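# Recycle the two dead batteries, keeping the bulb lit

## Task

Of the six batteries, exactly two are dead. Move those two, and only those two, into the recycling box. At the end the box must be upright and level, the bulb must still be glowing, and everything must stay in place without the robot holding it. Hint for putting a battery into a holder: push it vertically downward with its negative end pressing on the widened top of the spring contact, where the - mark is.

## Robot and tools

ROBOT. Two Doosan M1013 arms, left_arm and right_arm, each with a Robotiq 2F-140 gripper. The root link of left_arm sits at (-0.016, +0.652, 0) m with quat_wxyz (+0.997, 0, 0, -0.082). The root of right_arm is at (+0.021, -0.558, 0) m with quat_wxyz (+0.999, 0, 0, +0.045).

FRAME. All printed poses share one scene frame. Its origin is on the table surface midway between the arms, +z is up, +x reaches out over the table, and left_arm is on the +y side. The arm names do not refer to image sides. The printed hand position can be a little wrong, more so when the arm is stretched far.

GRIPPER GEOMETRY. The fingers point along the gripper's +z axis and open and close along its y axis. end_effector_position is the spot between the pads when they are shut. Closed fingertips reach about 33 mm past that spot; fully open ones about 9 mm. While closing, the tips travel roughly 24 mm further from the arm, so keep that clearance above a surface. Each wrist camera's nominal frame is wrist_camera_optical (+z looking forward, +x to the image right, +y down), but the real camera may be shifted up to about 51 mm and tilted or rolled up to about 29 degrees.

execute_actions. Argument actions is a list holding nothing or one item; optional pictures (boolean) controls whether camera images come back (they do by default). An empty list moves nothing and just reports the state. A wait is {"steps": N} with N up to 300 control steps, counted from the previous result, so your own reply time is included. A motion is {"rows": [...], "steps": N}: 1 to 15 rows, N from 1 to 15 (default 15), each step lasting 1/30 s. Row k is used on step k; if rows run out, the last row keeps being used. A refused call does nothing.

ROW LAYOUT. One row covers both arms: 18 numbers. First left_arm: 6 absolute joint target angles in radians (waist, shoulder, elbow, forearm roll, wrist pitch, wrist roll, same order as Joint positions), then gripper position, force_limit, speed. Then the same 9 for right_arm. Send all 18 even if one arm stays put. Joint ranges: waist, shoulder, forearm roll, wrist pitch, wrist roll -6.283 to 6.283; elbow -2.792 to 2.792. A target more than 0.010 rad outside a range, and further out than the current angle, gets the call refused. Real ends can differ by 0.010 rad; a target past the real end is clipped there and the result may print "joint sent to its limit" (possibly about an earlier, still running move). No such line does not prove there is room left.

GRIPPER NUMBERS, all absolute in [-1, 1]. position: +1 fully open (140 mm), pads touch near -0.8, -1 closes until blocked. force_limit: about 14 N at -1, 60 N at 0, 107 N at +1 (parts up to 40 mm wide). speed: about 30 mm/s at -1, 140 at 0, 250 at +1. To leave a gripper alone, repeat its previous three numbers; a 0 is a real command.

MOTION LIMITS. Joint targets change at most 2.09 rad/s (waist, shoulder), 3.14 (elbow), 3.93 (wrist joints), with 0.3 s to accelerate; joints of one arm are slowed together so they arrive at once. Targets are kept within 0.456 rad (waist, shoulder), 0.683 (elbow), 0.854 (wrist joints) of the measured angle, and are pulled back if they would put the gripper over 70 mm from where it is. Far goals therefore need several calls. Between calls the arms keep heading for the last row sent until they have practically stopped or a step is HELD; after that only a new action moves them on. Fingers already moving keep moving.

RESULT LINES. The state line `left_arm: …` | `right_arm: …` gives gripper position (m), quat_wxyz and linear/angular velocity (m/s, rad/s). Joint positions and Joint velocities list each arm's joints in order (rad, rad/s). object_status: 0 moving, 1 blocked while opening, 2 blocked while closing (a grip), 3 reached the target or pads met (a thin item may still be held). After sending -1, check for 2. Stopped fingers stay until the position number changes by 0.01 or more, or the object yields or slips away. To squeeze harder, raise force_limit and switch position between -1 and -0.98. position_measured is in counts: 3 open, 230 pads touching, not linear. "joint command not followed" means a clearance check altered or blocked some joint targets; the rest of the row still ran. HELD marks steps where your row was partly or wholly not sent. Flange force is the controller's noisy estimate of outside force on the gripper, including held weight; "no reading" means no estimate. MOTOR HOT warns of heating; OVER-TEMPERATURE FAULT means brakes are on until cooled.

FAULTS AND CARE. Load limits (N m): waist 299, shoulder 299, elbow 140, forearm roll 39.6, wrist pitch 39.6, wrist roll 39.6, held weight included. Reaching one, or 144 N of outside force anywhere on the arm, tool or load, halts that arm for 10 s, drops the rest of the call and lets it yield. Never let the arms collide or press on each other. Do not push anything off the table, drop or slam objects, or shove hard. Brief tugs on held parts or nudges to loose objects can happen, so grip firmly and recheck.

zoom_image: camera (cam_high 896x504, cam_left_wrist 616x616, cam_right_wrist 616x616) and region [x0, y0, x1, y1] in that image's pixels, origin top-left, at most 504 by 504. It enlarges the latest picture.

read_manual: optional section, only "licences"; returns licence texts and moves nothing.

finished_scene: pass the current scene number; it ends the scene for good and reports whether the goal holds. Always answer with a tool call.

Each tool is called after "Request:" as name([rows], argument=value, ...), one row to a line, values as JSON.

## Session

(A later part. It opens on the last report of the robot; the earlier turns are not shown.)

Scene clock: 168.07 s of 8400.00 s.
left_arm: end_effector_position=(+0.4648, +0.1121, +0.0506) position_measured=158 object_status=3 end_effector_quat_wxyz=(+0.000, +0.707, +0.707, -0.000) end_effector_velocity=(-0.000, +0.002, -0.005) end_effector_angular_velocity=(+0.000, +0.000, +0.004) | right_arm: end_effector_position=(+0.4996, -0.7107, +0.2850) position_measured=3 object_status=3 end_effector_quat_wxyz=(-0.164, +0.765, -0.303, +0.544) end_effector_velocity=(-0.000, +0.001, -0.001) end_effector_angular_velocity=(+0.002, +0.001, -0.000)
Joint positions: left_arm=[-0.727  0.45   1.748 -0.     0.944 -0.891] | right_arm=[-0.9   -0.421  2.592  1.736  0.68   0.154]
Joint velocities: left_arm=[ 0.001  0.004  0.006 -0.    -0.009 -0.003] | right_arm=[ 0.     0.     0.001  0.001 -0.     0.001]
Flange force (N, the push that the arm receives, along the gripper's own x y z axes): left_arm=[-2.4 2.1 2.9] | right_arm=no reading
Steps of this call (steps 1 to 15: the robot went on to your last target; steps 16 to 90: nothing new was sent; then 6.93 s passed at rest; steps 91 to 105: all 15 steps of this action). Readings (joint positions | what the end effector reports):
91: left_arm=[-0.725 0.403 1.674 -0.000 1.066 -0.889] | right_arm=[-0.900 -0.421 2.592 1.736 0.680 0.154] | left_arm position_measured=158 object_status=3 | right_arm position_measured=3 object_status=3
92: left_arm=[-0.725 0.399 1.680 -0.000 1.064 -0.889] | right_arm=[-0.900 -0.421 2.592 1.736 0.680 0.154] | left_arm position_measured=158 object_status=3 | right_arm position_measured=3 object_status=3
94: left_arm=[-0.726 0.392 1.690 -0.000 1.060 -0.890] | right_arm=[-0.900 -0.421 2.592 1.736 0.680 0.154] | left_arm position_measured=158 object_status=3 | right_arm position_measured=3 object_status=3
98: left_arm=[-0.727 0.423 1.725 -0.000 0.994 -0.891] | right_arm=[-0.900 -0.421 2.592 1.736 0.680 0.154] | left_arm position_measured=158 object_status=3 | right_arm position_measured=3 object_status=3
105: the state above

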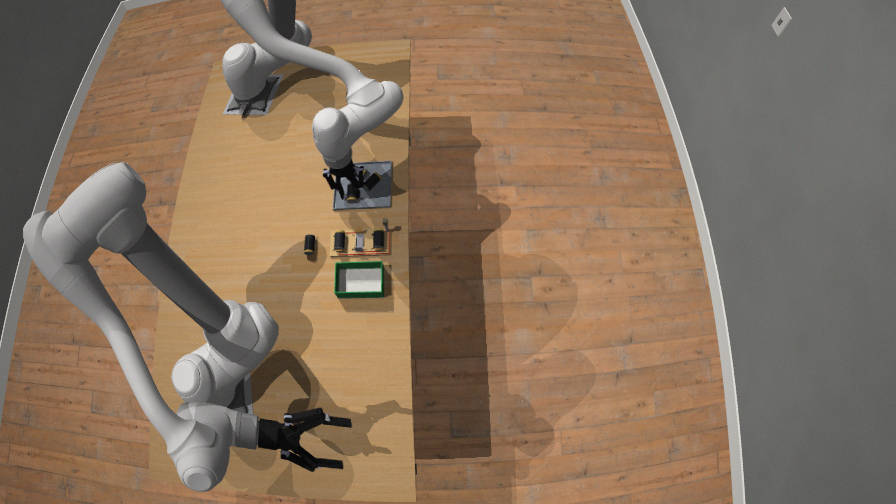

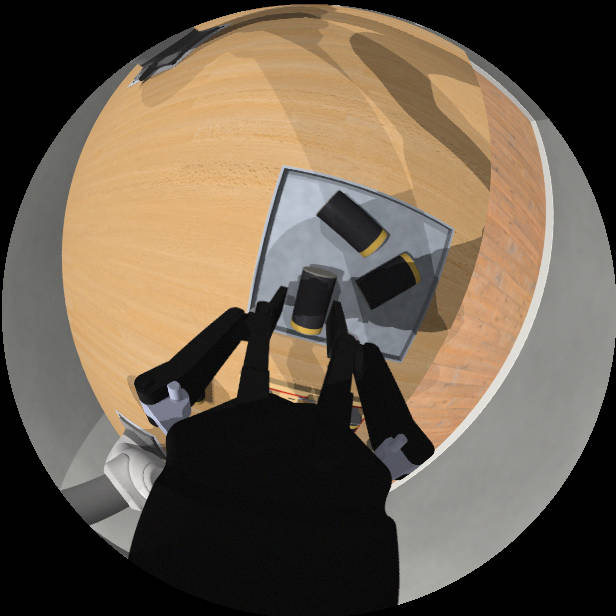

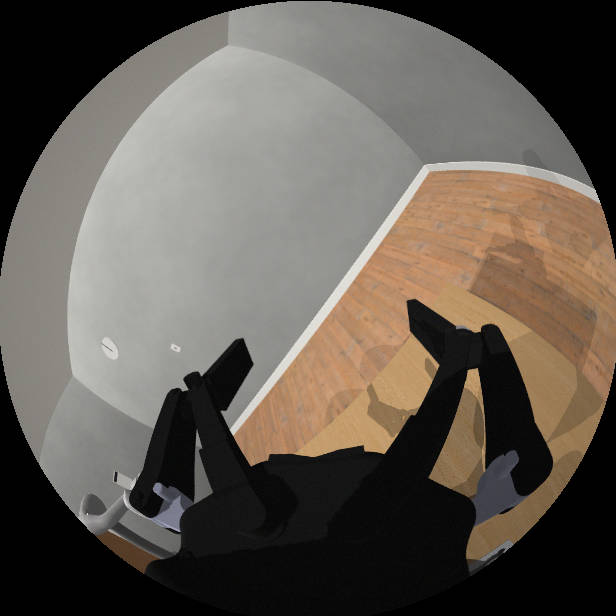

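Request:
execute_actions([
  {"rows":[[-0.727,0.45,1.748,0,0.943,-0.891,-1,0,0,-0.9,-0.421,2.592,1.736,0.68,0.154,1,0,0]],"steps":13},
], pictures=false)

Request:
execute_actions([
  {"rows":[[-0.727,0.38,1.68,0,1.082,-0.891,-1,0,0,-0.9,-0.421,2.592,1.736,0.68,0.154,1,0,0]],"steps":12},
], pictures=false)

Request:
execute_actions([
  {"rows":[[-0.824,0.619,1.289,0,1.234,-0.988,-1,0,0,-0.9,-0.421,2.592,1.736,0.68,0.154,1,0,0]]},
], pictures=false)

Request:
execute_actions([
  {"rows":[[-0.824,0.65,1.333,0,1.159,-0.988,-1,0,0,-0.9,-0.421,2.592,1.736,0.68,0.154,1,0,0]]},
])

Request:
zoom_image(camera="cam_left_wrist", region=[200,180,420,400])

Scene clock: 177.30 s of 8400.00 s.
left_arm: end_effector_position=(+0.4647, +0.1122, +0.0502) position_measured=185 object_status=0 end_effector_quat_wxyz=(+0.000, +0.707, +0.707, -0.000) end_effector_velocity=(+0.000, +0.000, -0.000) end_effector_angular_velocity=(+0.001, +0.001, +0.002) | right_arm: end_effector_position=(+0.4996, -0.7107, +0.2850) position_measured=3 object_status=3 end_effector_quat_wxyz=(-0.164, +0.765, -0.303, +0.544) end_effector_velocity=(-0.000, +0.000, -0.001) end_effector_angular_velocity=(+0.001, +0.001, -0.000)
Joint positions: left_arm=[-0.727  0.45   1.748  0.     0.943 -0.891] | right_arm=[-0.9   -0.421  2.592  1.736  0.68   0.154]
Joint velocities: left_arm=[ 0.001  0.001 -0.     0.     0.    -0.001] | right_arm=[-0.    -0.     0.001 -0.    -0.     0.   ]
Flange force (N, the push that the arm receives, along the gripper's own x y z axes): left_arm=[-1.8 1.7 -6.5] | right_arm=no reading
Steps of this call (steps 1 to 15: the robot went on to your last target; steps 16 to 90: nothing new was sent; then 5.80 s passed at rest; steps 91 to 103: all 13 steps of this action). Readings (joint positions | what the end effector reports):
91: left_arm=[-0.727 0.450 1.748 0.000 0.943 -0.891] | right_arm=[-0.900 -0.421 2.592 1.736 0.680 0.154] | left_arm position_measured=158 object_status=0 | right_arm position_measured=3 object_status=3
92: left_arm=[-0.727 0.450 1.748 0.000 0.943 -0.891] | right_arm=[-0.900 -0.421 2.592 1.736 0.680 0.154] | left_arm position_measured=163 object_status=0 | right_arm position_measured=3 object_status=3
94: left_arm=[-0.727 0.450 1.748 0.000 0.943 -0.891] | right_arm=[-0.900 -0.421 2.592 1.736 0.680 0.154] | left_arm position_measured=178 object_status=0 | right_arm position_measured=3 object_status=3
98: left_arm=[-0.727 0.450 1.748 0.000 0.943 -0.891] | right_arm=[-0.900 -0.421 2.592 1.736 0.680 0.154] | left_arm position_measured=185 object_status=0 | right_arm position_measured=3 object_status=3
103: the state above

Scene clock: 177.70 s of 8400.00 s.
left_arm: end_effector_position=(+0.4652, +0.1116, +0.1326) position_measured=185 object_status=2 end_effector_quat_wxyz=(-0.000, +0.707, +0.707, +0.000) end_effector_velocity=(+0.000, -0.001, +0.007) end_effector_angular_velocity=(-0.002, -0.002, -0.001) | right_arm: end_effector_position=(+0.4996, -0.7107, +0.2850) position_measured=3 object_status=3 end_effector_quat_wxyz=(-0.164, +0.765, -0.303, +0.544) end_effector_velocity=(+0.000, +0.000, +0.001) end_effector_angular_velocity=(-0.002, -0.001, +0.001)
Joint positions: left_arm=[-0.727  0.38   1.68   0.     1.081 -0.891] | right_arm=[-0.9   -0.421  2.592  1.736  0.68   0.154]
Joint velocities: left_arm=[-0.    -0.005 -0.006 -0.     0.009  0.001] | right_arm=[ 0.001 -0.    -0.001  0.    -0.    -0.001]
Flange force (N, the push that the arm receives, along the gripper's own x y z axes): left_arm=[-1.1 1.2 2.9] | right_arm=no reading
Steps of this call (steps 1 to 12: all 12 steps of this action). Readings (joint positions | what the end effector reports):
1: left_arm=[-0.727 0.450 1.748 0.000 0.943 -0.891] | right_arm=[-0.900 -0.421 2.592 1.736 0.680 0.154] | left_arm position_measured=185 object_status=2 | right_arm position_measured=3 object_status=3
2: left_arm=[-0.727 0.445 1.744 0.000 0.954 -0.891] | right_arm=[-0.900 -0.421 2.592 1.736 0.680 0.154] | left_arm position_measured=185 object_status=2 | right_arm position_measured=3 object_status=3
4: left_arm=[-0.727 0.417 1.715 0.000 1.010 -0.891] | right_arm=[-0.900 -0.421 2.592 1.736 0.680 0.154] | left_arm position_measured=185 object_status=2 | right_arm position_measured=3 object_status=3
8: left_arm=[-0.727 0.382 1.682 0.000 1.077 -0.891] | right_arm=[-0.900 -0.421 2.592 1.736 0.680 0.154] | left_arm position_measured=185 object_status=2 | right_arm position_measured=3 object_status=3
12: the state above

Scene clock: 178.20 s of 8400.00 s.
left_arm: end_effector_position=(+0.5003, -0.0645, +0.1398) position_measured=185 object_status=2 end_effector_quat_wxyz=(-0.000, +0.707, +0.707, +0.000) end_effector_velocity=(+0.009, -0.127, -0.006) end_effector_angular_velocity=(+0.002, +0.002, +0.003) | right_arm: end_effector_position=(+0.4996, -0.7107, +0.2850) position_measured=3 object_status=3 end_effector_quat_wxyz=(-0.164, +0.765, -0.303, +0.544) end_effector_velocity=(-0.000, +0.001, -0.000) end_effector_angular_velocity=(+0.000, +0.000, +0.001)
Joint positions: left_arm=[-0.822  0.613  1.3    0.     1.23  -0.985] | right_arm=[-0.9   -0.421  2.592  1.736  0.68   0.154]
Joint velocities: left_arm=[-0.071  0.176 -0.284 -0.     0.111 -0.074] | right_arm=[ 0.001 -0.     0.001  0.     0.     0.   ]
Flange force (N, the push that the arm receives, along the gripper's own x y z axes): left_arm=[3.3 -3.5 2.4] | right_arm=no reading
Steps of this call (steps 1 to 15: all 15 steps of this action). Readings (joint positions | what the end effector reports):
1: left_arm=[-0.727 0.381 1.680 0.000 1.082 -0.891] | right_arm=[-0.900 -0.421 2.592 1.736 0.680 0.154] | left_arm position_measured=185 object_status=2 | right_arm position_measured=3 object_status=3
2: left_arm=[-0.730 0.385 1.671 0.000 1.086 -0.893] | right_arm=[-0.900 -0.421 2.592 1.736 0.680 0.154] | left_arm position_measured=185 object_status=2 | right_arm position_measured=3 object_status=3
4: left_arm=[-0.742 0.416 1.621 0.000 1.105 -0.906] | right_arm=[-0.900 -0.421 2.592 1.736 0.680 0.154] | left_arm position_measured=185 object_status=2 | right_arm position_measured=3 object_status=3
8: left_arm=[-0.775 0.497 1.489 0.000 1.156 -0.938] | right_arm=[-0.900 -0.421 2.592 1.736 0.680 0.154] | left_arm position_measured=185 object_status=2 | right_arm position_measured=3 object_status=3
15: the state above

Scene clock: 178.70 s of 8400.00 s.
left_arm: end_effector_position=(+0.5009, -0.0694, +0.0897) position_measured=185 object_status=2 end_effector_quat_wxyz=(-0.000, +0.707, +0.707, +0.000) end_effector_velocity=(+0.001, +0.001, -0.000) end_effector_angular_velocity=(-0.000, -0.000, +0.000) | right_arm: end_effector_position=(+0.4996, -0.7107, +0.2850) position_measured=3 object_status=3 end_effector_quat_wxyz=(-0.164, +0.765, -0.303, +0.544) end_effector_velocity=(-0.000, -0.000, +0.000) end_effector_angular_velocity=(-0.001, -0.000, +0.000)
Joint positions: left_arm=[-0.824  0.65   1.333 -0.     1.159 -0.988] | right_arm=[-0.9   -0.421  2.592  1.736  0.68   0.154]
Joint velocities: left_arm=[ 0.001 -0.     0.001  0.    -0.001  0.001] | right_arm=[-0. -0. -0. -0.  0. -0.]
Flange force (N, the push that the arm receives, along the gripper's own x y z axes): left_arm=[-1.1 1.3 3.1] | right_arm=no reading
Steps of this call (steps 1 to 15: all 15 steps of this action). Readings (joint positions | what the end effector reports):
1: left_arm=[-0.823 0.617 1.294 0.000 1.231 -0.987] | right_arm=[-0.900 -0.421 2.592 1.736 0.680 0.154] | left_arm position_measured=185 object_status=2 | right_arm position_measured=3 object_status=3
2: left_arm=[-0.823 0.623 1.296 0.000 1.223 -0.987] | right_arm=[-0.900 -0.421 2.592 1.736 0.680 0.154] | left_arm position_measured=185 object_status=2 | right_arm position_measured=3 object_status=3
4: left_arm=[-0.824 0.640 1.320 -0.000 1.183 -0.988] | right_arm=[-0.900 -0.421 2.592 1.736 0.680 0.154] | left_arm position_measured=185 object_status=2 | right_arm position_measured=3 object_status=3
8: left_arm=[-0.824 0.649 1.332 -0.000 1.161 -0.988] | right_arm=[-0.900 -0.421 2.592 1.736 0.680 0.154] | left_arm position_measured=185 object_status=2 | right_arm position_measured=3 object_status=3
15: the state above

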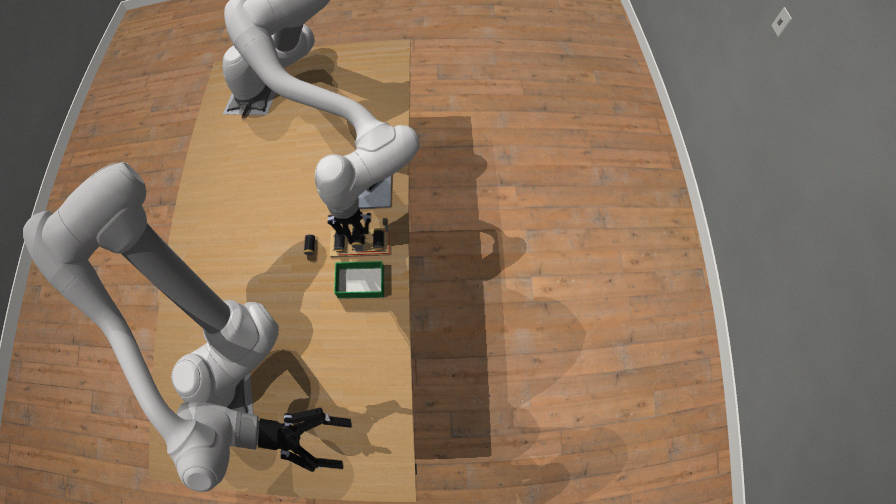

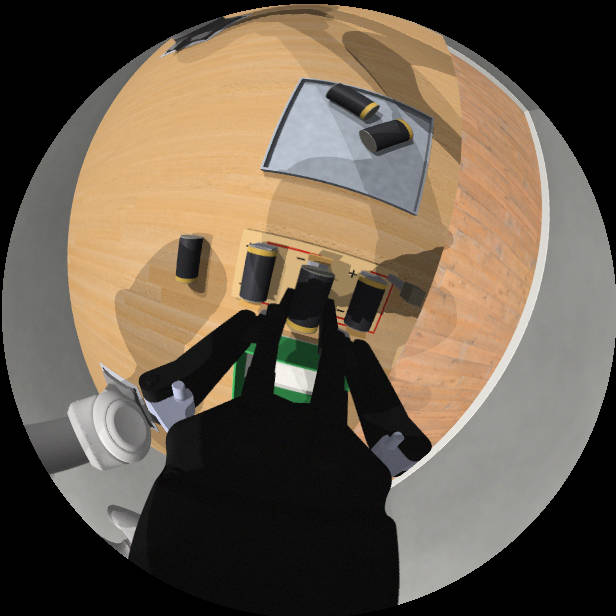

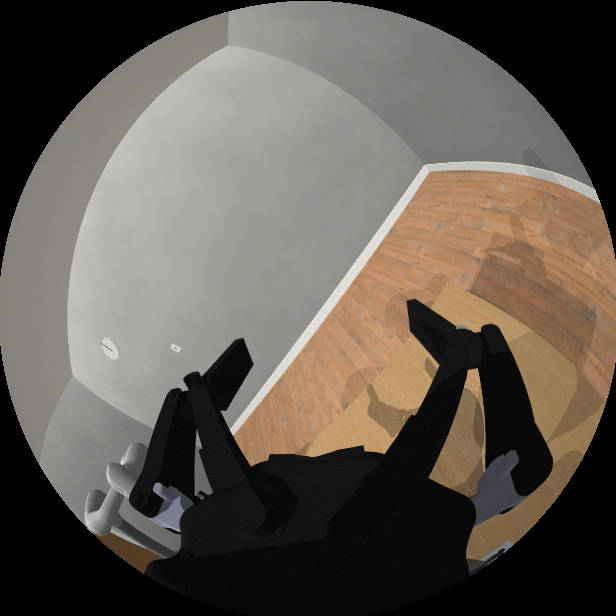

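Region (200, 180, 420, 400) of cam_left_wrist's 616x616 image, scaled by 2.291, with more detail than that image has.

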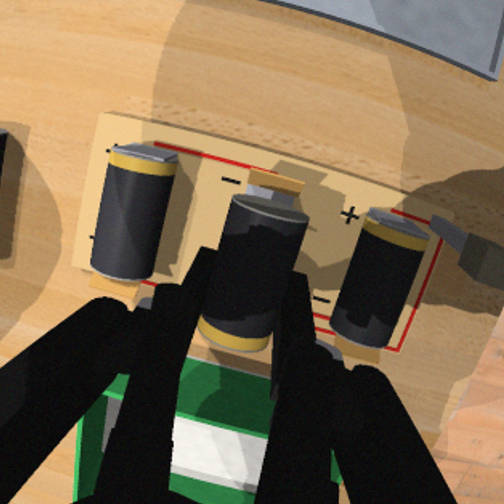

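Request:
execute_actions([
  {"rows":[[-0.822,0.65,1.34,0,1.152,-0.986,-1,0,0,-0.9,-0.421,2.592,1.736,0.68,0.154,1,0,0],[-0.822,0.65,1.34,0,1.152,-0.986,-1,0,0,-0.9,-0.421,2.592,1.736,0.68,0.154,1,0,0],[-0.822,0.652,1.345,0,1.145,-0.986,-1,0,0,-0.9,-0.421,2.592,1.736,0.68,0.154,1,0,0],[-0.822,0.655,1.353,0,1.1335,-0.986,-1,0,0,-0.9,-0.421,2.592,1.736,0.68,0.154,1,0,0],[-0.822,0.657,1.355,0,1.129,-0.986,-1,0,0,-0.9,-0.421,2.592,1.736,0.68,0.154,1,0,0],[-0.822,0.659,1.357,0,1.125,-0.986,-1,0,0,-0.9,-0.421,2.592,1.736,0.68,0.154,1,0,0],[-0.822,0.661,1.359,0,1.121,-0.986,-1,0,0,-0.9,-0.421,2.592,1.736,0.68,0.154,1,0,0],[-0.822,0.663,1.361,0,1.117,-0.986,-1,0,0,-0.9,-0.421,2.592,1.736,0.68,0.154,1,0,0],[-0.822,0.665,1.363,0,1.113,-0.986,-1,0,0,-0.9,-0.421,2.592,1.736,0.68,0.154,1,0,0],[-0.822,0.667,1.365,0,1.109,-0.986,-1,0,0,-0.9,-0.421,2.592,1.736,0.68,0.154,1,0,0],[-0.822,0.668,1.366,0,1.107,-0.986,-1,0,0,-0.9,-0.421,2.592,1.736,0.68,0.154,1,0,0]]},
])

Request:
zoom_image(camera="cam_left_wrist", region=[200,180,460,440])

Scene clock: 188.97 s of 8400.00 s.
left_arm: end_effector_position=(+0.5008, -0.0661, +0.0578) position_measured=185 object_status=2 end_effector_quat_wxyz=(+0.001, +0.707, +0.707, -0.000) end_effector_velocity=(-0.001, +0.001, -0.011) end_effector_angular_velocity=(+0.002, +0.001, -0.000) | right_arm: end_effector_position=(+0.4996, -0.7107, +0.2850) position_measured=3 object_status=3 end_effector_quat_wxyz=(-0.164, +0.765, -0.303, +0.544) end_effector_velocity=(-0.000, -0.000, -0.000) end_effector_angular_velocity=(-0.001, +0.001, -0.000)
Joint positions: left_arm=[-0.822  0.667  1.365  0.     1.108 -0.986] | right_arm=[-0.9   -0.421  2.592  1.736  0.68   0.154]
Joint velocities: left_arm=[-0.     0.008  0.008 -0.    -0.014  0.   ] | right_arm=[-0.001 -0.     0.    -0.    -0.    -0.001]
Flange force (N, the push that the arm receives, along the gripper's own x y z axes): left_arm=[-11.1 7.1 -81.2] | right_arm=no reading
Steps of this call (steps 1 to 15: the robot went on to your last target; steps 16 to 90: nothing new was sent; then 6.77 s passed at rest; steps 91 to 105: all 15 steps of this action). Readings (joint positions | what the end effector reports):
91: left_arm=[-0.824 0.650 1.333 0.000 1.159 -0.988] | right_arm=[-0.900 -0.421 2.592 1.736 0.680 0.154] | left_arm position_measured=185 object_status=2 | right_arm position_measured=3 object_status=3
92: left_arm=[-0.824 0.650 1.336 0.000 1.156 -0.988] | right_arm=[-0.900 -0.421 2.592 1.736 0.680 0.154] | left_arm position_measured=185 object_status=2 | right_arm position_measured=3 object_status=3
94: left_arm=[-0.823 0.651 1.340 0.000 1.150 -0.987] | right_arm=[-0.900 -0.421 2.592 1.736 0.680 0.154] | left_arm position_measured=185 object_status=2 | right_arm position_measured=3 object_status=3
98: left_arm=[-0.822 0.658 1.355 0.000 1.128 -0.986] | right_arm=[-0.900 -0.421 2.592 1.736 0.680 0.154] | left_arm position_measured=185 object_status=2 | right_arm position_measured=3 object_status=3
105: the state above

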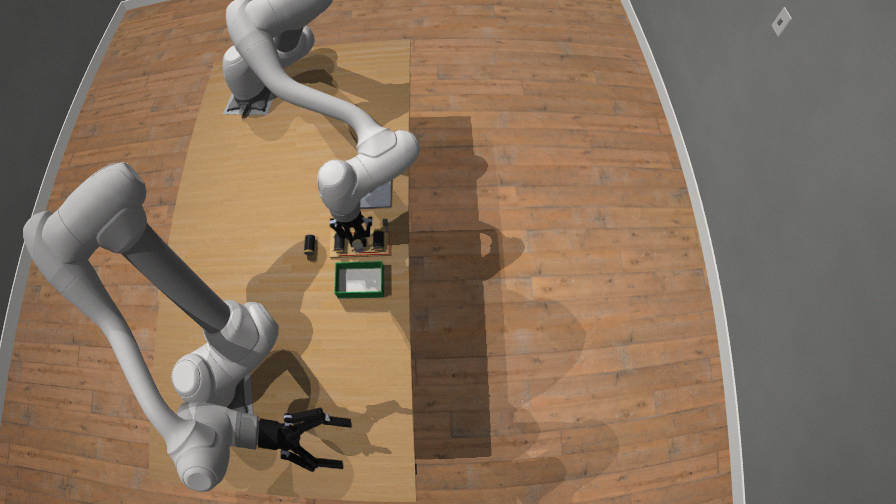

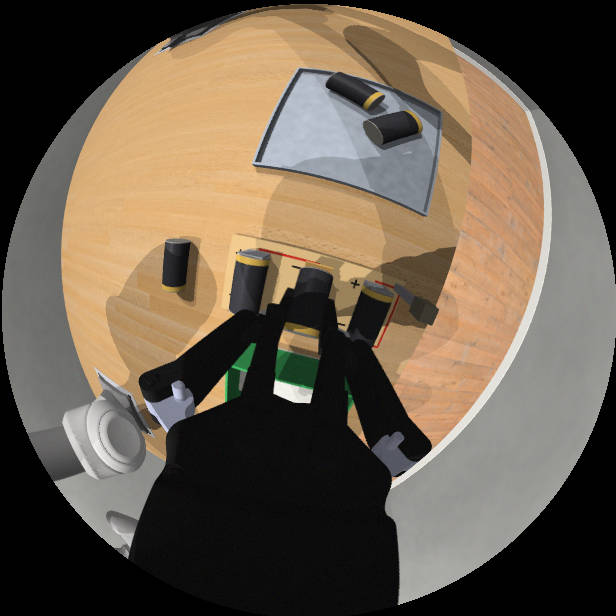

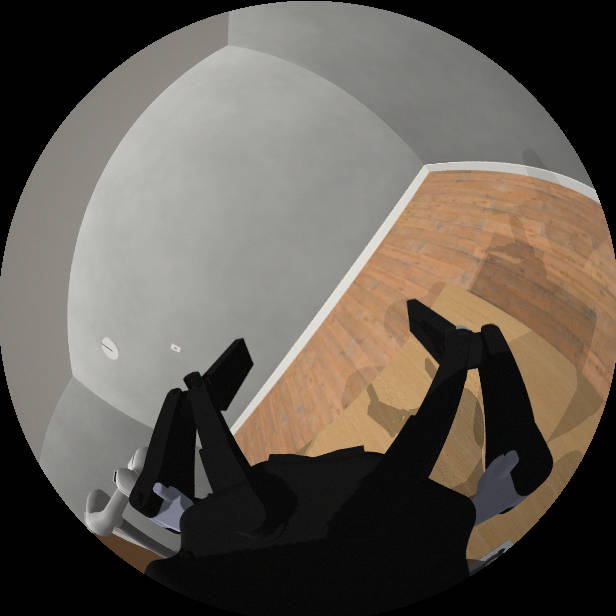

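Region (200, 180, 460, 440) of cam_left_wrist's 616x616 image, scaled by 1.938, with more detail than that image has.

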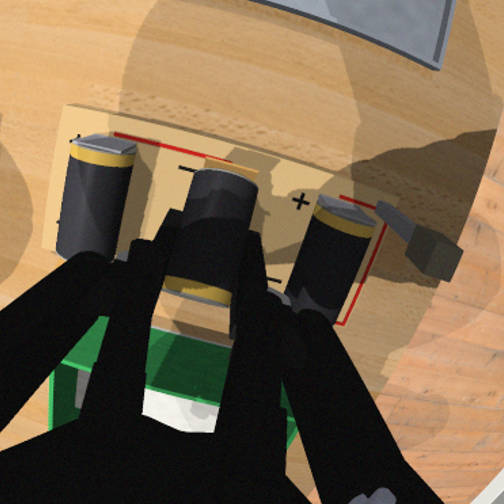

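Request:
execute_actions([
  {"rows":[[-0.822,0.662,1.36,0,1.119,-0.986,-1,0,0,-0.9,-0.421,2.592,1.736,0.68,0.154,1,0,0],[-0.822,0.662,1.36,0,1.119,-0.986,-1,0,0,-0.9,-0.421,2.592,1.736,0.68,0.154,1,0,0],[-0.822,0.662,1.36,0,1.119,-0.986,-1,0,0,-0.9,-0.421,2.592,1.736,0.68,0.154,1,0,0],[-0.822,0.662,1.36,0,1.119,-0.986,-1,0,0,-0.9,-0.421,2.592,1.736,0.68,0.154,1,0,0],[-0.822,0.662,1.36,0,1.119,-0.986,-1,0,0,-0.9,-0.421,2.592,1.736,0.68,0.154,1,0,0],[-0.822,0.662,1.36,0,1.119,-0.986,-1,0,0,-0.9,-0.421,2.592,1.736,0.68,0.154,1,0,0],[-0.822,0.662,1.36,0,1.119,-0.986,-1,0,0,-0.9,-0.421,2.592,1.736,0.68,0.154,1,0,0],[-0.818,0.6555,1.374,0,1.112,-0.982,-1,0,0,-0.9,-0.421,2.592,1.736,0.68,0.154,1,0,0]]},
])

Request:
zoom_image(camera="cam_left_wrist", region=[200,180,460,440])

Scene clock: 198.63 s of 8400.00 s.
left_arm: end_effector_position=(+0.5007, -0.0597, +0.0639) position_measured=185 object_status=2 end_effector_quat_wxyz=(-0.000, +0.707, +0.707, -0.000) end_effector_velocity=(+0.000, +0.002, +0.000) end_effector_angular_velocity=(-0.002, -0.001, -0.001) | right_arm: end_effector_position=(+0.4996, -0.7107, +0.2850) position_measured=3 object_status=3 end_effector_quat_wxyz=(-0.164, +0.765, -0.303, +0.544) end_effector_velocity=(-0.000, +0.001, -0.001) end_effector_angular_velocity=(+0.001, +0.001, +0.001)
Joint positions: left_arm=[-0.818  0.656  1.374 -0.     1.112 -0.982] | right_arm=[-0.9   -0.421  2.592  1.736  0.68   0.154]
Joint velocities: left_arm=[ 0.001 -0.003  0.005  0.    -0.004  0.002] | right_arm=[ 0.001 -0.     0.001 -0.    -0.     0.   ]
Flange force (N, the push that the arm receives, along the gripper's own x y z axes): left_arm=[0.2 0.2 1.8] | right_arm=no reading
Steps of this call (steps 1 to 15: the robot went on to your last target; steps 16 to 90: nothing new was sent; then 6.17 s passed at rest; steps 91 to 105: all 15 steps of this action). Readings (joint positions | what the end effector reports):
91: left_arm=[-0.822 0.668 1.366 -0.000 1.107 -0.986] | right_arm=[-0.900 -0.421 2.592 1.736 0.680 0.154] | left_arm position_measured=185 object_status=2 | right_arm position_measured=3 object_status=3
92: left_arm=[-0.822 0.666 1.365 -0.000 1.111 -0.986] | right_arm=[-0.900 -0.421 2.592 1.736 0.680 0.154] | left_arm position_measured=185 object_status=2 | right_arm position_measured=3 object_status=3
94: left_arm=[-0.822 0.664 1.362 -0.000 1.117 -0.986] | right_arm=[-0.900 -0.421 2.592 1.736 0.680 0.154] | left_arm position_measured=185 object_status=2 | right_arm position_measured=3 object_status=3
98: left_arm=[-0.822 0.662 1.361 -0.000 1.119 -0.986] | right_arm=[-0.900 -0.421 2.592 1.736 0.680 0.154] | left_arm position_measured=185 object_status=2 | right_arm position_measured=3 object_status=3
105: the state above

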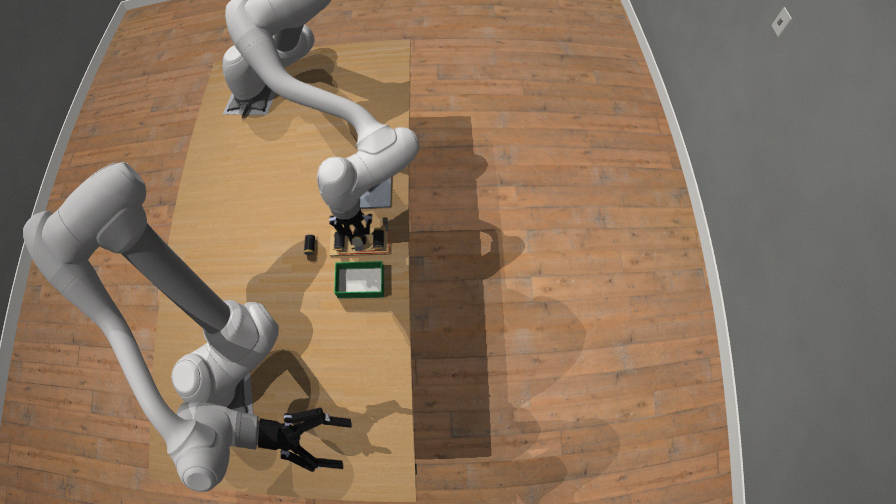

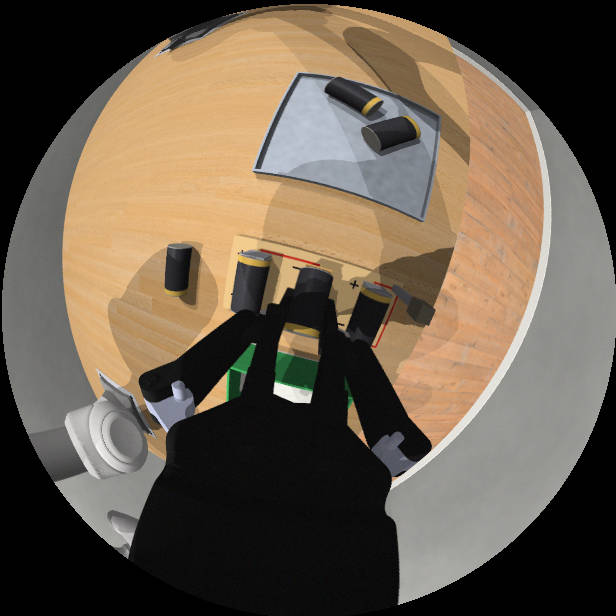

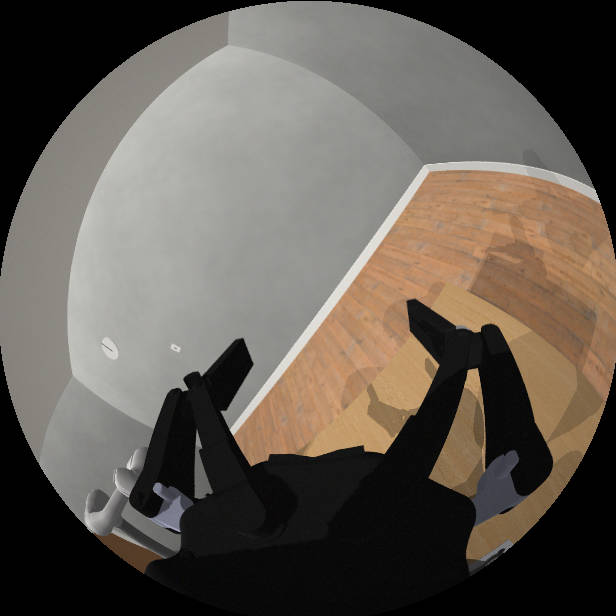

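Region (200, 180, 460, 440) of cam_left_wrist's 616x616 image, scaled by 1.938, with more detail than that image has.

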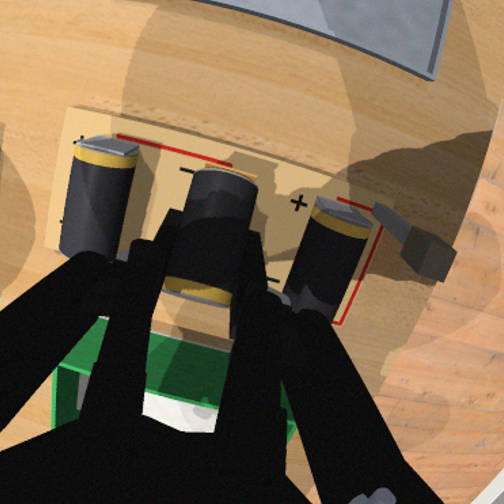

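Request:
execute_actions([
  {"rows":[[-0.818,0.657,1.375,0,1.11,-0.982,-1,0,0,-0.9,-0.421,2.592,1.736,0.68,0.154,1,0,0],[-0.818,0.657,1.375,0,1.11,-0.982,-1,0,0,-0.9,-0.421,2.592,1.736,0.68,0.154,1,0,0],[-0.818,0.657,1.375,0,1.11,-0.982,-1,0,0,-0.9,-0.421,2.592,1.736,0.68,0.154,1,0,0],[-0.818,0.6585,1.3765,0,1.1065,-0.982,-1,0,0,-0.9,-0.421,2.592,1.736,0.68,0.154,1,0,0],[-0.818,0.6585,1.3765,0,1.1065,-0.982,-1,0,0,-0.9,-0.421,2.592,1.736,0.68,0.154,1,0,0],[-0.818,0.6585,1.3765,0,1.1065,-0.982,-1,0,0,-0.9,-0.421,2.592,1.736,0.68,0.154,1,0,0],[-0.818,0.66,1.378,0,1.1035,-0.982,-1,0,0,-0.9,-0.421,2.592,1.736,0.68,0.154,1,0,0]]},
])

Request:
zoom_image(camera="cam_left_wrist", region=[200,180,460,440])

Scene clock: 204.40 s of 8400.00 s.
left_arm: end_effector_position=(+0.5008, -0.0596, +0.0582) position_measured=185 object_status=2 end_effector_quat_wxyz=(+0.000, +0.707, +0.707, -0.000) end_effector_velocity=(-0.001, -0.001, +0.001) end_effector_angular_velocity=(-0.001, -0.001, -0.002) | right_arm: end_effector_position=(+0.4996, -0.7107, +0.2850) position_measured=3 object_status=3 end_effector_quat_wxyz=(-0.164, +0.765, -0.303, +0.544) end_effector_velocity=(-0.000, +0.001, -0.001) end_effector_angular_velocity=(+0.001, +0.001, +0.001)
Joint positions: left_arm=[-0.818  0.66   1.378 -0.     1.104 -0.982] | right_arm=[-0.9   -0.421  2.592  1.736  0.68   0.154]
Joint velocities: left_arm=[-0.001 -0.001  0.     0.    -0.     0.001] | right_arm=[ 0.001  0.     0.001  0.    -0.     0.   ]
Flange force (N, the push that the arm receives, along the gripper's own x y z axes): left_arm=[-0.2 2.8 -32.4] | right_arm=no reading
Steps of this call (steps 1 to 15: the robot went on to your last target; steps 16 to 90: nothing new was sent; then 2.27 s passed at rest; steps 91 to 105: all 15 steps of this action). Readings (joint positions | what the end effector reports):
91: left_arm=[-0.818 0.656 1.374 -0.000 1.112 -0.982] | right_arm=[-0.900 -0.421 2.592 1.736 0.680 0.154] | left_arm position_measured=185 object_status=2 | right_arm position_measured=3 object_status=3
92: left_arm=[-0.818 0.656 1.374 -0.000 1.111 -0.982] | right_arm=[-0.900 -0.421 2.592 1.736 0.680 0.154] | left_arm position_measured=185 object_status=2 | right_arm position_measured=3 object_status=3
94: left_arm=[-0.818 0.657 1.375 -0.000 1.110 -0.982] | right_arm=[-0.900 -0.421 2.592 1.736 0.680 0.154] | left_arm position_measured=185 object_status=2 | right_arm position_measured=3 object_status=3
98: left_arm=[-0.818 0.659 1.377 -0.000 1.106 -0.982] | right_arm=[-0.900 -0.421 2.592 1.736 0.680 0.154] | left_arm position_measured=185 object_status=2 | right_arm position_measured=3 object_status=3
105: the state above

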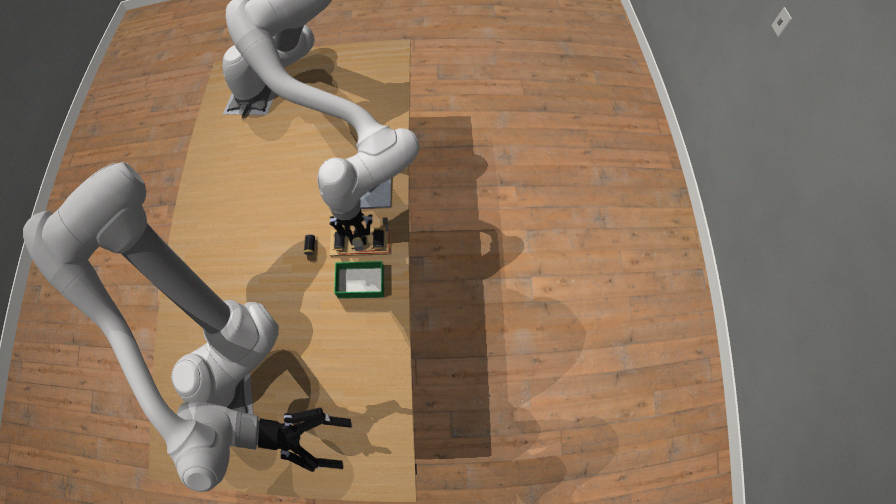

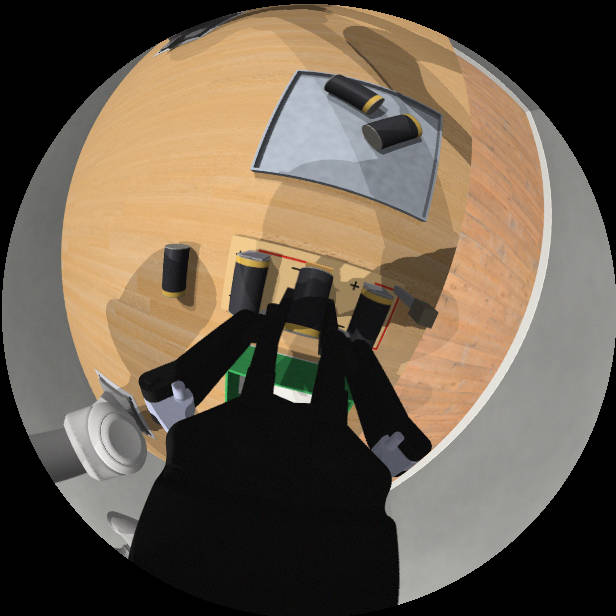

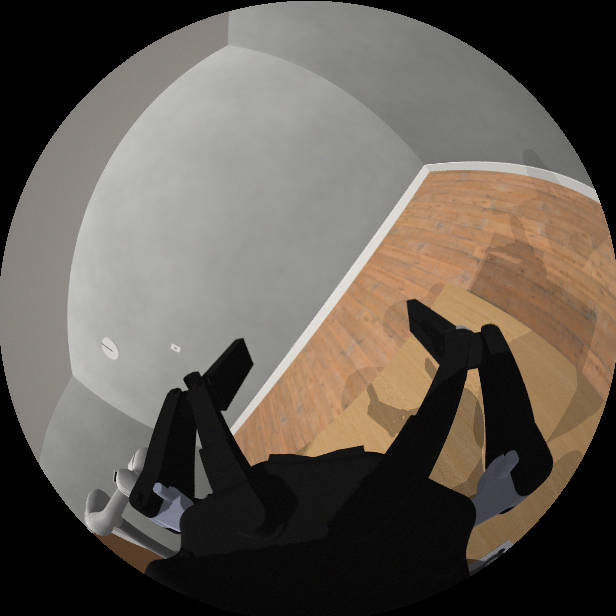

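Region (200, 180, 460, 440) of cam_left_wrist's 616x616 image, scaled by 1.938, with more detail than that image has.

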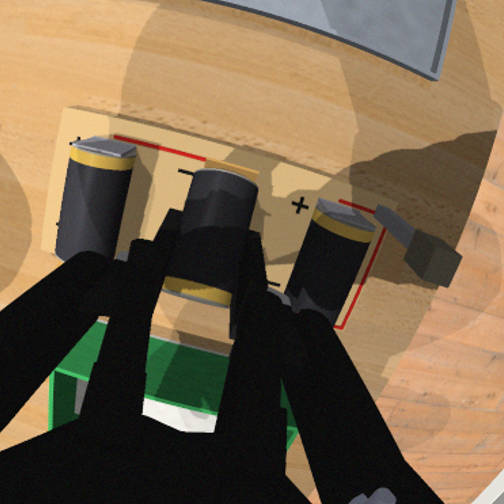

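Request:
execute_actions([
  {"rows":[[-0.818,0.6585,1.3765,0,1.1065,-0.982,-0.23,0,0,-0.9,-0.421,2.592,1.736,0.68,0.154,1,0,0],[-0.818,0.6585,1.3765,0,1.1065,-0.982,-0.23,0,0,-0.9,-0.421,2.592,1.736,0.68,0.154,1,0,0],[-0.818,0.6585,1.3765,0,1.1065,-0.982,-0.23,0,0,-0.9,-0.421,2.592,1.736,0.68,0.154,1,0,0],[-0.818,0.6585,1.3765,0,1.1065,-0.982,-0.23,0,0,-0.9,-0.421,2.592,1.736,0.68,0.154,1,0,0],[-0.818,0.6585,1.3765,0,1.1065,-0.982,-0.23,0,0,-0.9,-0.421,2.592,1.736,0.68,0.154,1,0,0],[-0.818,0.6585,1.3765,0,1.1065,-0.982,-0.23,0,0,-0.9,-0.421,2.592,1.736,0.68,0.154,1,0,0],[-0.818,0.6585,1.3765,0,1.1065,-0.982,-0.23,0,0,-0.9,-0.421,2.592,1.736,0.68,0.154,1,0,0],[-0.822,0.612,1.30,0,1.23,-0.986,-0.23,0,0,-0.9,-0.421,2.592,1.736,0.68,0.154,1,0,0]]},
], pictures=false)

Request:
execute_actions([
  {"steps":8},
])

Request:
zoom_image(camera="cam_left_wrist", region=[200,180,460,440])

Scene clock: 211.90 s of 8400.00 s.
left_arm: end_effector_position=(+0.5001, -0.0646, +0.1381) position_measured=158 object_status=3 end_effector_quat_wxyz=(+0.000, +0.707, +0.707, +0.000) end_effector_velocity=(-0.006, +0.005, +0.029) end_effector_angular_velocity=(+0.023, +0.015, +0.005) | right_arm: end_effector_position=(+0.4996, -0.7107, +0.2850) position_measured=3 object_status=3 end_effector_quat_wxyz=(-0.164, +0.765, -0.303, +0.544) end_effector_velocity=(-0.000, +0.000, -0.000) end_effector_angular_velocity=(-0.001, +0.000, +0.000)
Joint positions: left_arm=[-0.822  0.613  1.303  0.     1.226 -0.986] | right_arm=[-0.9   -0.421  2.592  1.736  0.68   0.154]
Joint velocities: left_arm=[-0.003 -0.015 -0.031  0.     0.073 -0.008] | right_arm=[ 0.    -0.     0.    -0.     0.    -0.001]
Flange force (N, the push that the arm receives, along the gripper's own x y z axes): left_arm=[-1.0 1.2 1.7] | right_arm=no reading
Steps of this call (steps 1 to 15: the robot went on to your last target; steps 16 to 90: nothing new was sent; then 4.00 s passed at rest; steps 91 to 105: all 15 steps of this action). Readings (joint positions | what the end effector reports):
91: left_arm=[-0.818 0.660 1.378 -0.000 1.103 -0.982] | right_arm=[-0.900 -0.421 2.592 1.736 0.680 0.154] | left_arm position_measured=185 object_status=0 | right_arm position_measured=3 object_status=3
92: left_arm=[-0.818 0.660 1.378 0.000 1.104 -0.982] | right_arm=[-0.900 -0.421 2.592 1.736 0.680 0.154] | left_arm position_measured=185 object_status=0 | right_arm position_measured=3 object_status=3
94: left_arm=[-0.818 0.659 1.377 0.000 1.106 -0.982] | right_arm=[-0.900 -0.421 2.592 1.736 0.680 0.154] | left_arm position_measured=165 object_status=0 | right_arm position_measured=3 object_status=3
98: left_arm=[-0.818 0.658 1.376 0.000 1.107 -0.982] | right_arm=[-0.900 -0.421 2.592 1.736 0.680 0.154] | left_arm position_measured=158 object_status=0 | right_arm position_measured=3 object_status=3
105: the state above

Scene clock: 212.17 s of 8400.00 s.
left_arm: end_effector_position=(+0.4999, -0.0647, +0.1403) position_measured=158 object_status=3 end_effector_quat_wxyz=(-0.000, +0.707, +0.707, +0.000) end_effector_velocity=(+0.000, -0.000, +0.001) end_effector_angular_velocity=(-0.002, -0.001, +0.001) | right_arm: end_effector_position=(+0.4996, -0.7107, +0.2850) position_measured=3 object_status=3 end_effector_quat_wxyz=(-0.164, +0.765, -0.303, +0.544) end_effector_velocity=(-0.001, +0.001, -0.002) end_effector_angular_velocity=(+0.001, +0.002, +0.001)
Joint positions: left_arm=[-0.822  0.612  1.3    0.     1.23  -0.986] | right_arm=[-0.9   -0.421  2.592  1.736  0.68   0.154]
Joint velocities: left_arm=[ 0.    -0.001 -0.001 -0.001 -0.001 -0.001] | right_arm=[ 0.001 -0.     0.002 -0.     0.    -0.001]
Flange force (N, the push that the arm receives, along the gripper's own x y z axes): left_arm=[-1.3 0.8 0.8] | right_arm=no reading
Steps of this call (steps 1 to 8: the robot went on to your last target). Readings (joint positions | what the end effector reports):
1: left_arm=[-0.822 0.613 1.302 0.000 1.228 -0.986] | right_arm=[-0.900 -0.421 2.592 1.736 0.680 0.154] | left_arm position_measured=158 object_status=3 | right_arm position_measured=3 object_status=3
2: left_arm=[-0.822 0.613 1.301 0.000 1.229 -0.986] | right_arm=[-0.900 -0.421 2.592 1.736 0.680 0.154] | left_arm position_measured=158 object_status=3 | right_arm position_measured=3 object_status=3
4: left_arm=[-0.822 0.612 1.300 0.000 1.230 -0.986] | right_arm=[-0.900 -0.421 2.592 1.736 0.680 0.154] | left_arm position_measured=158 object_status=3 | right_arm position_measured=3 object_status=3
8: the state above

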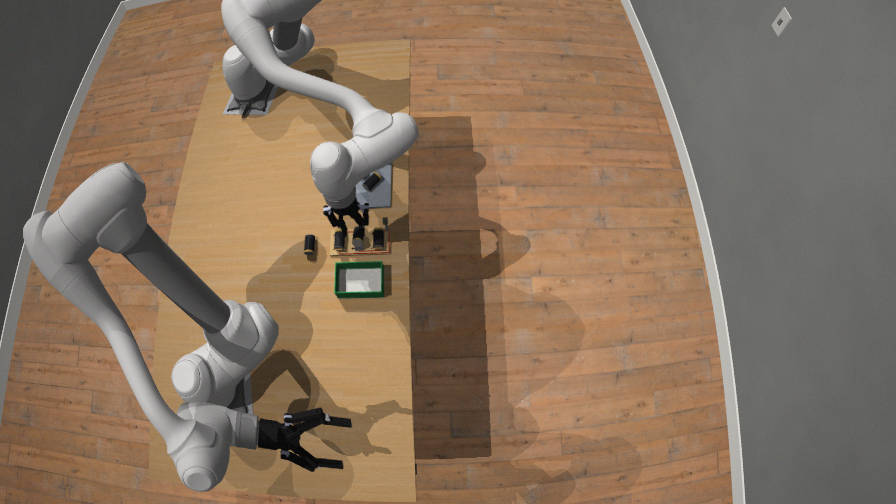

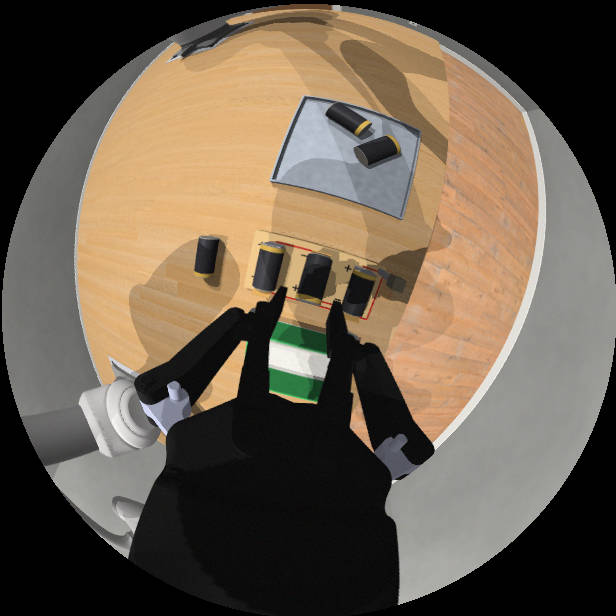

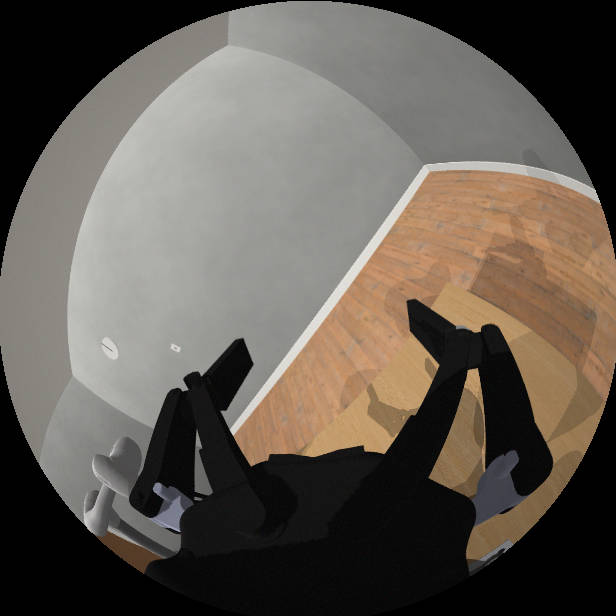

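Region (200, 180, 460, 440) of cam_left_wrist's 616x616 image, scaled by 1.938, with more detail than that image has.

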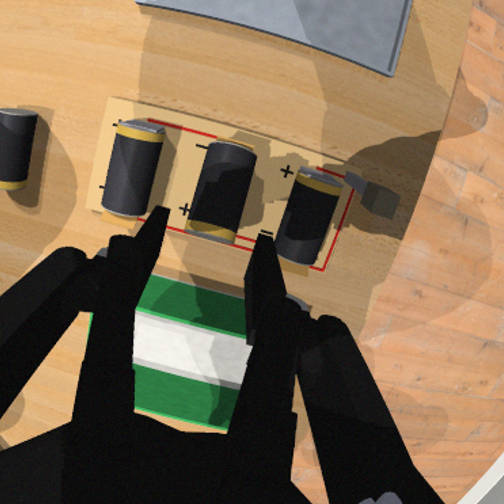

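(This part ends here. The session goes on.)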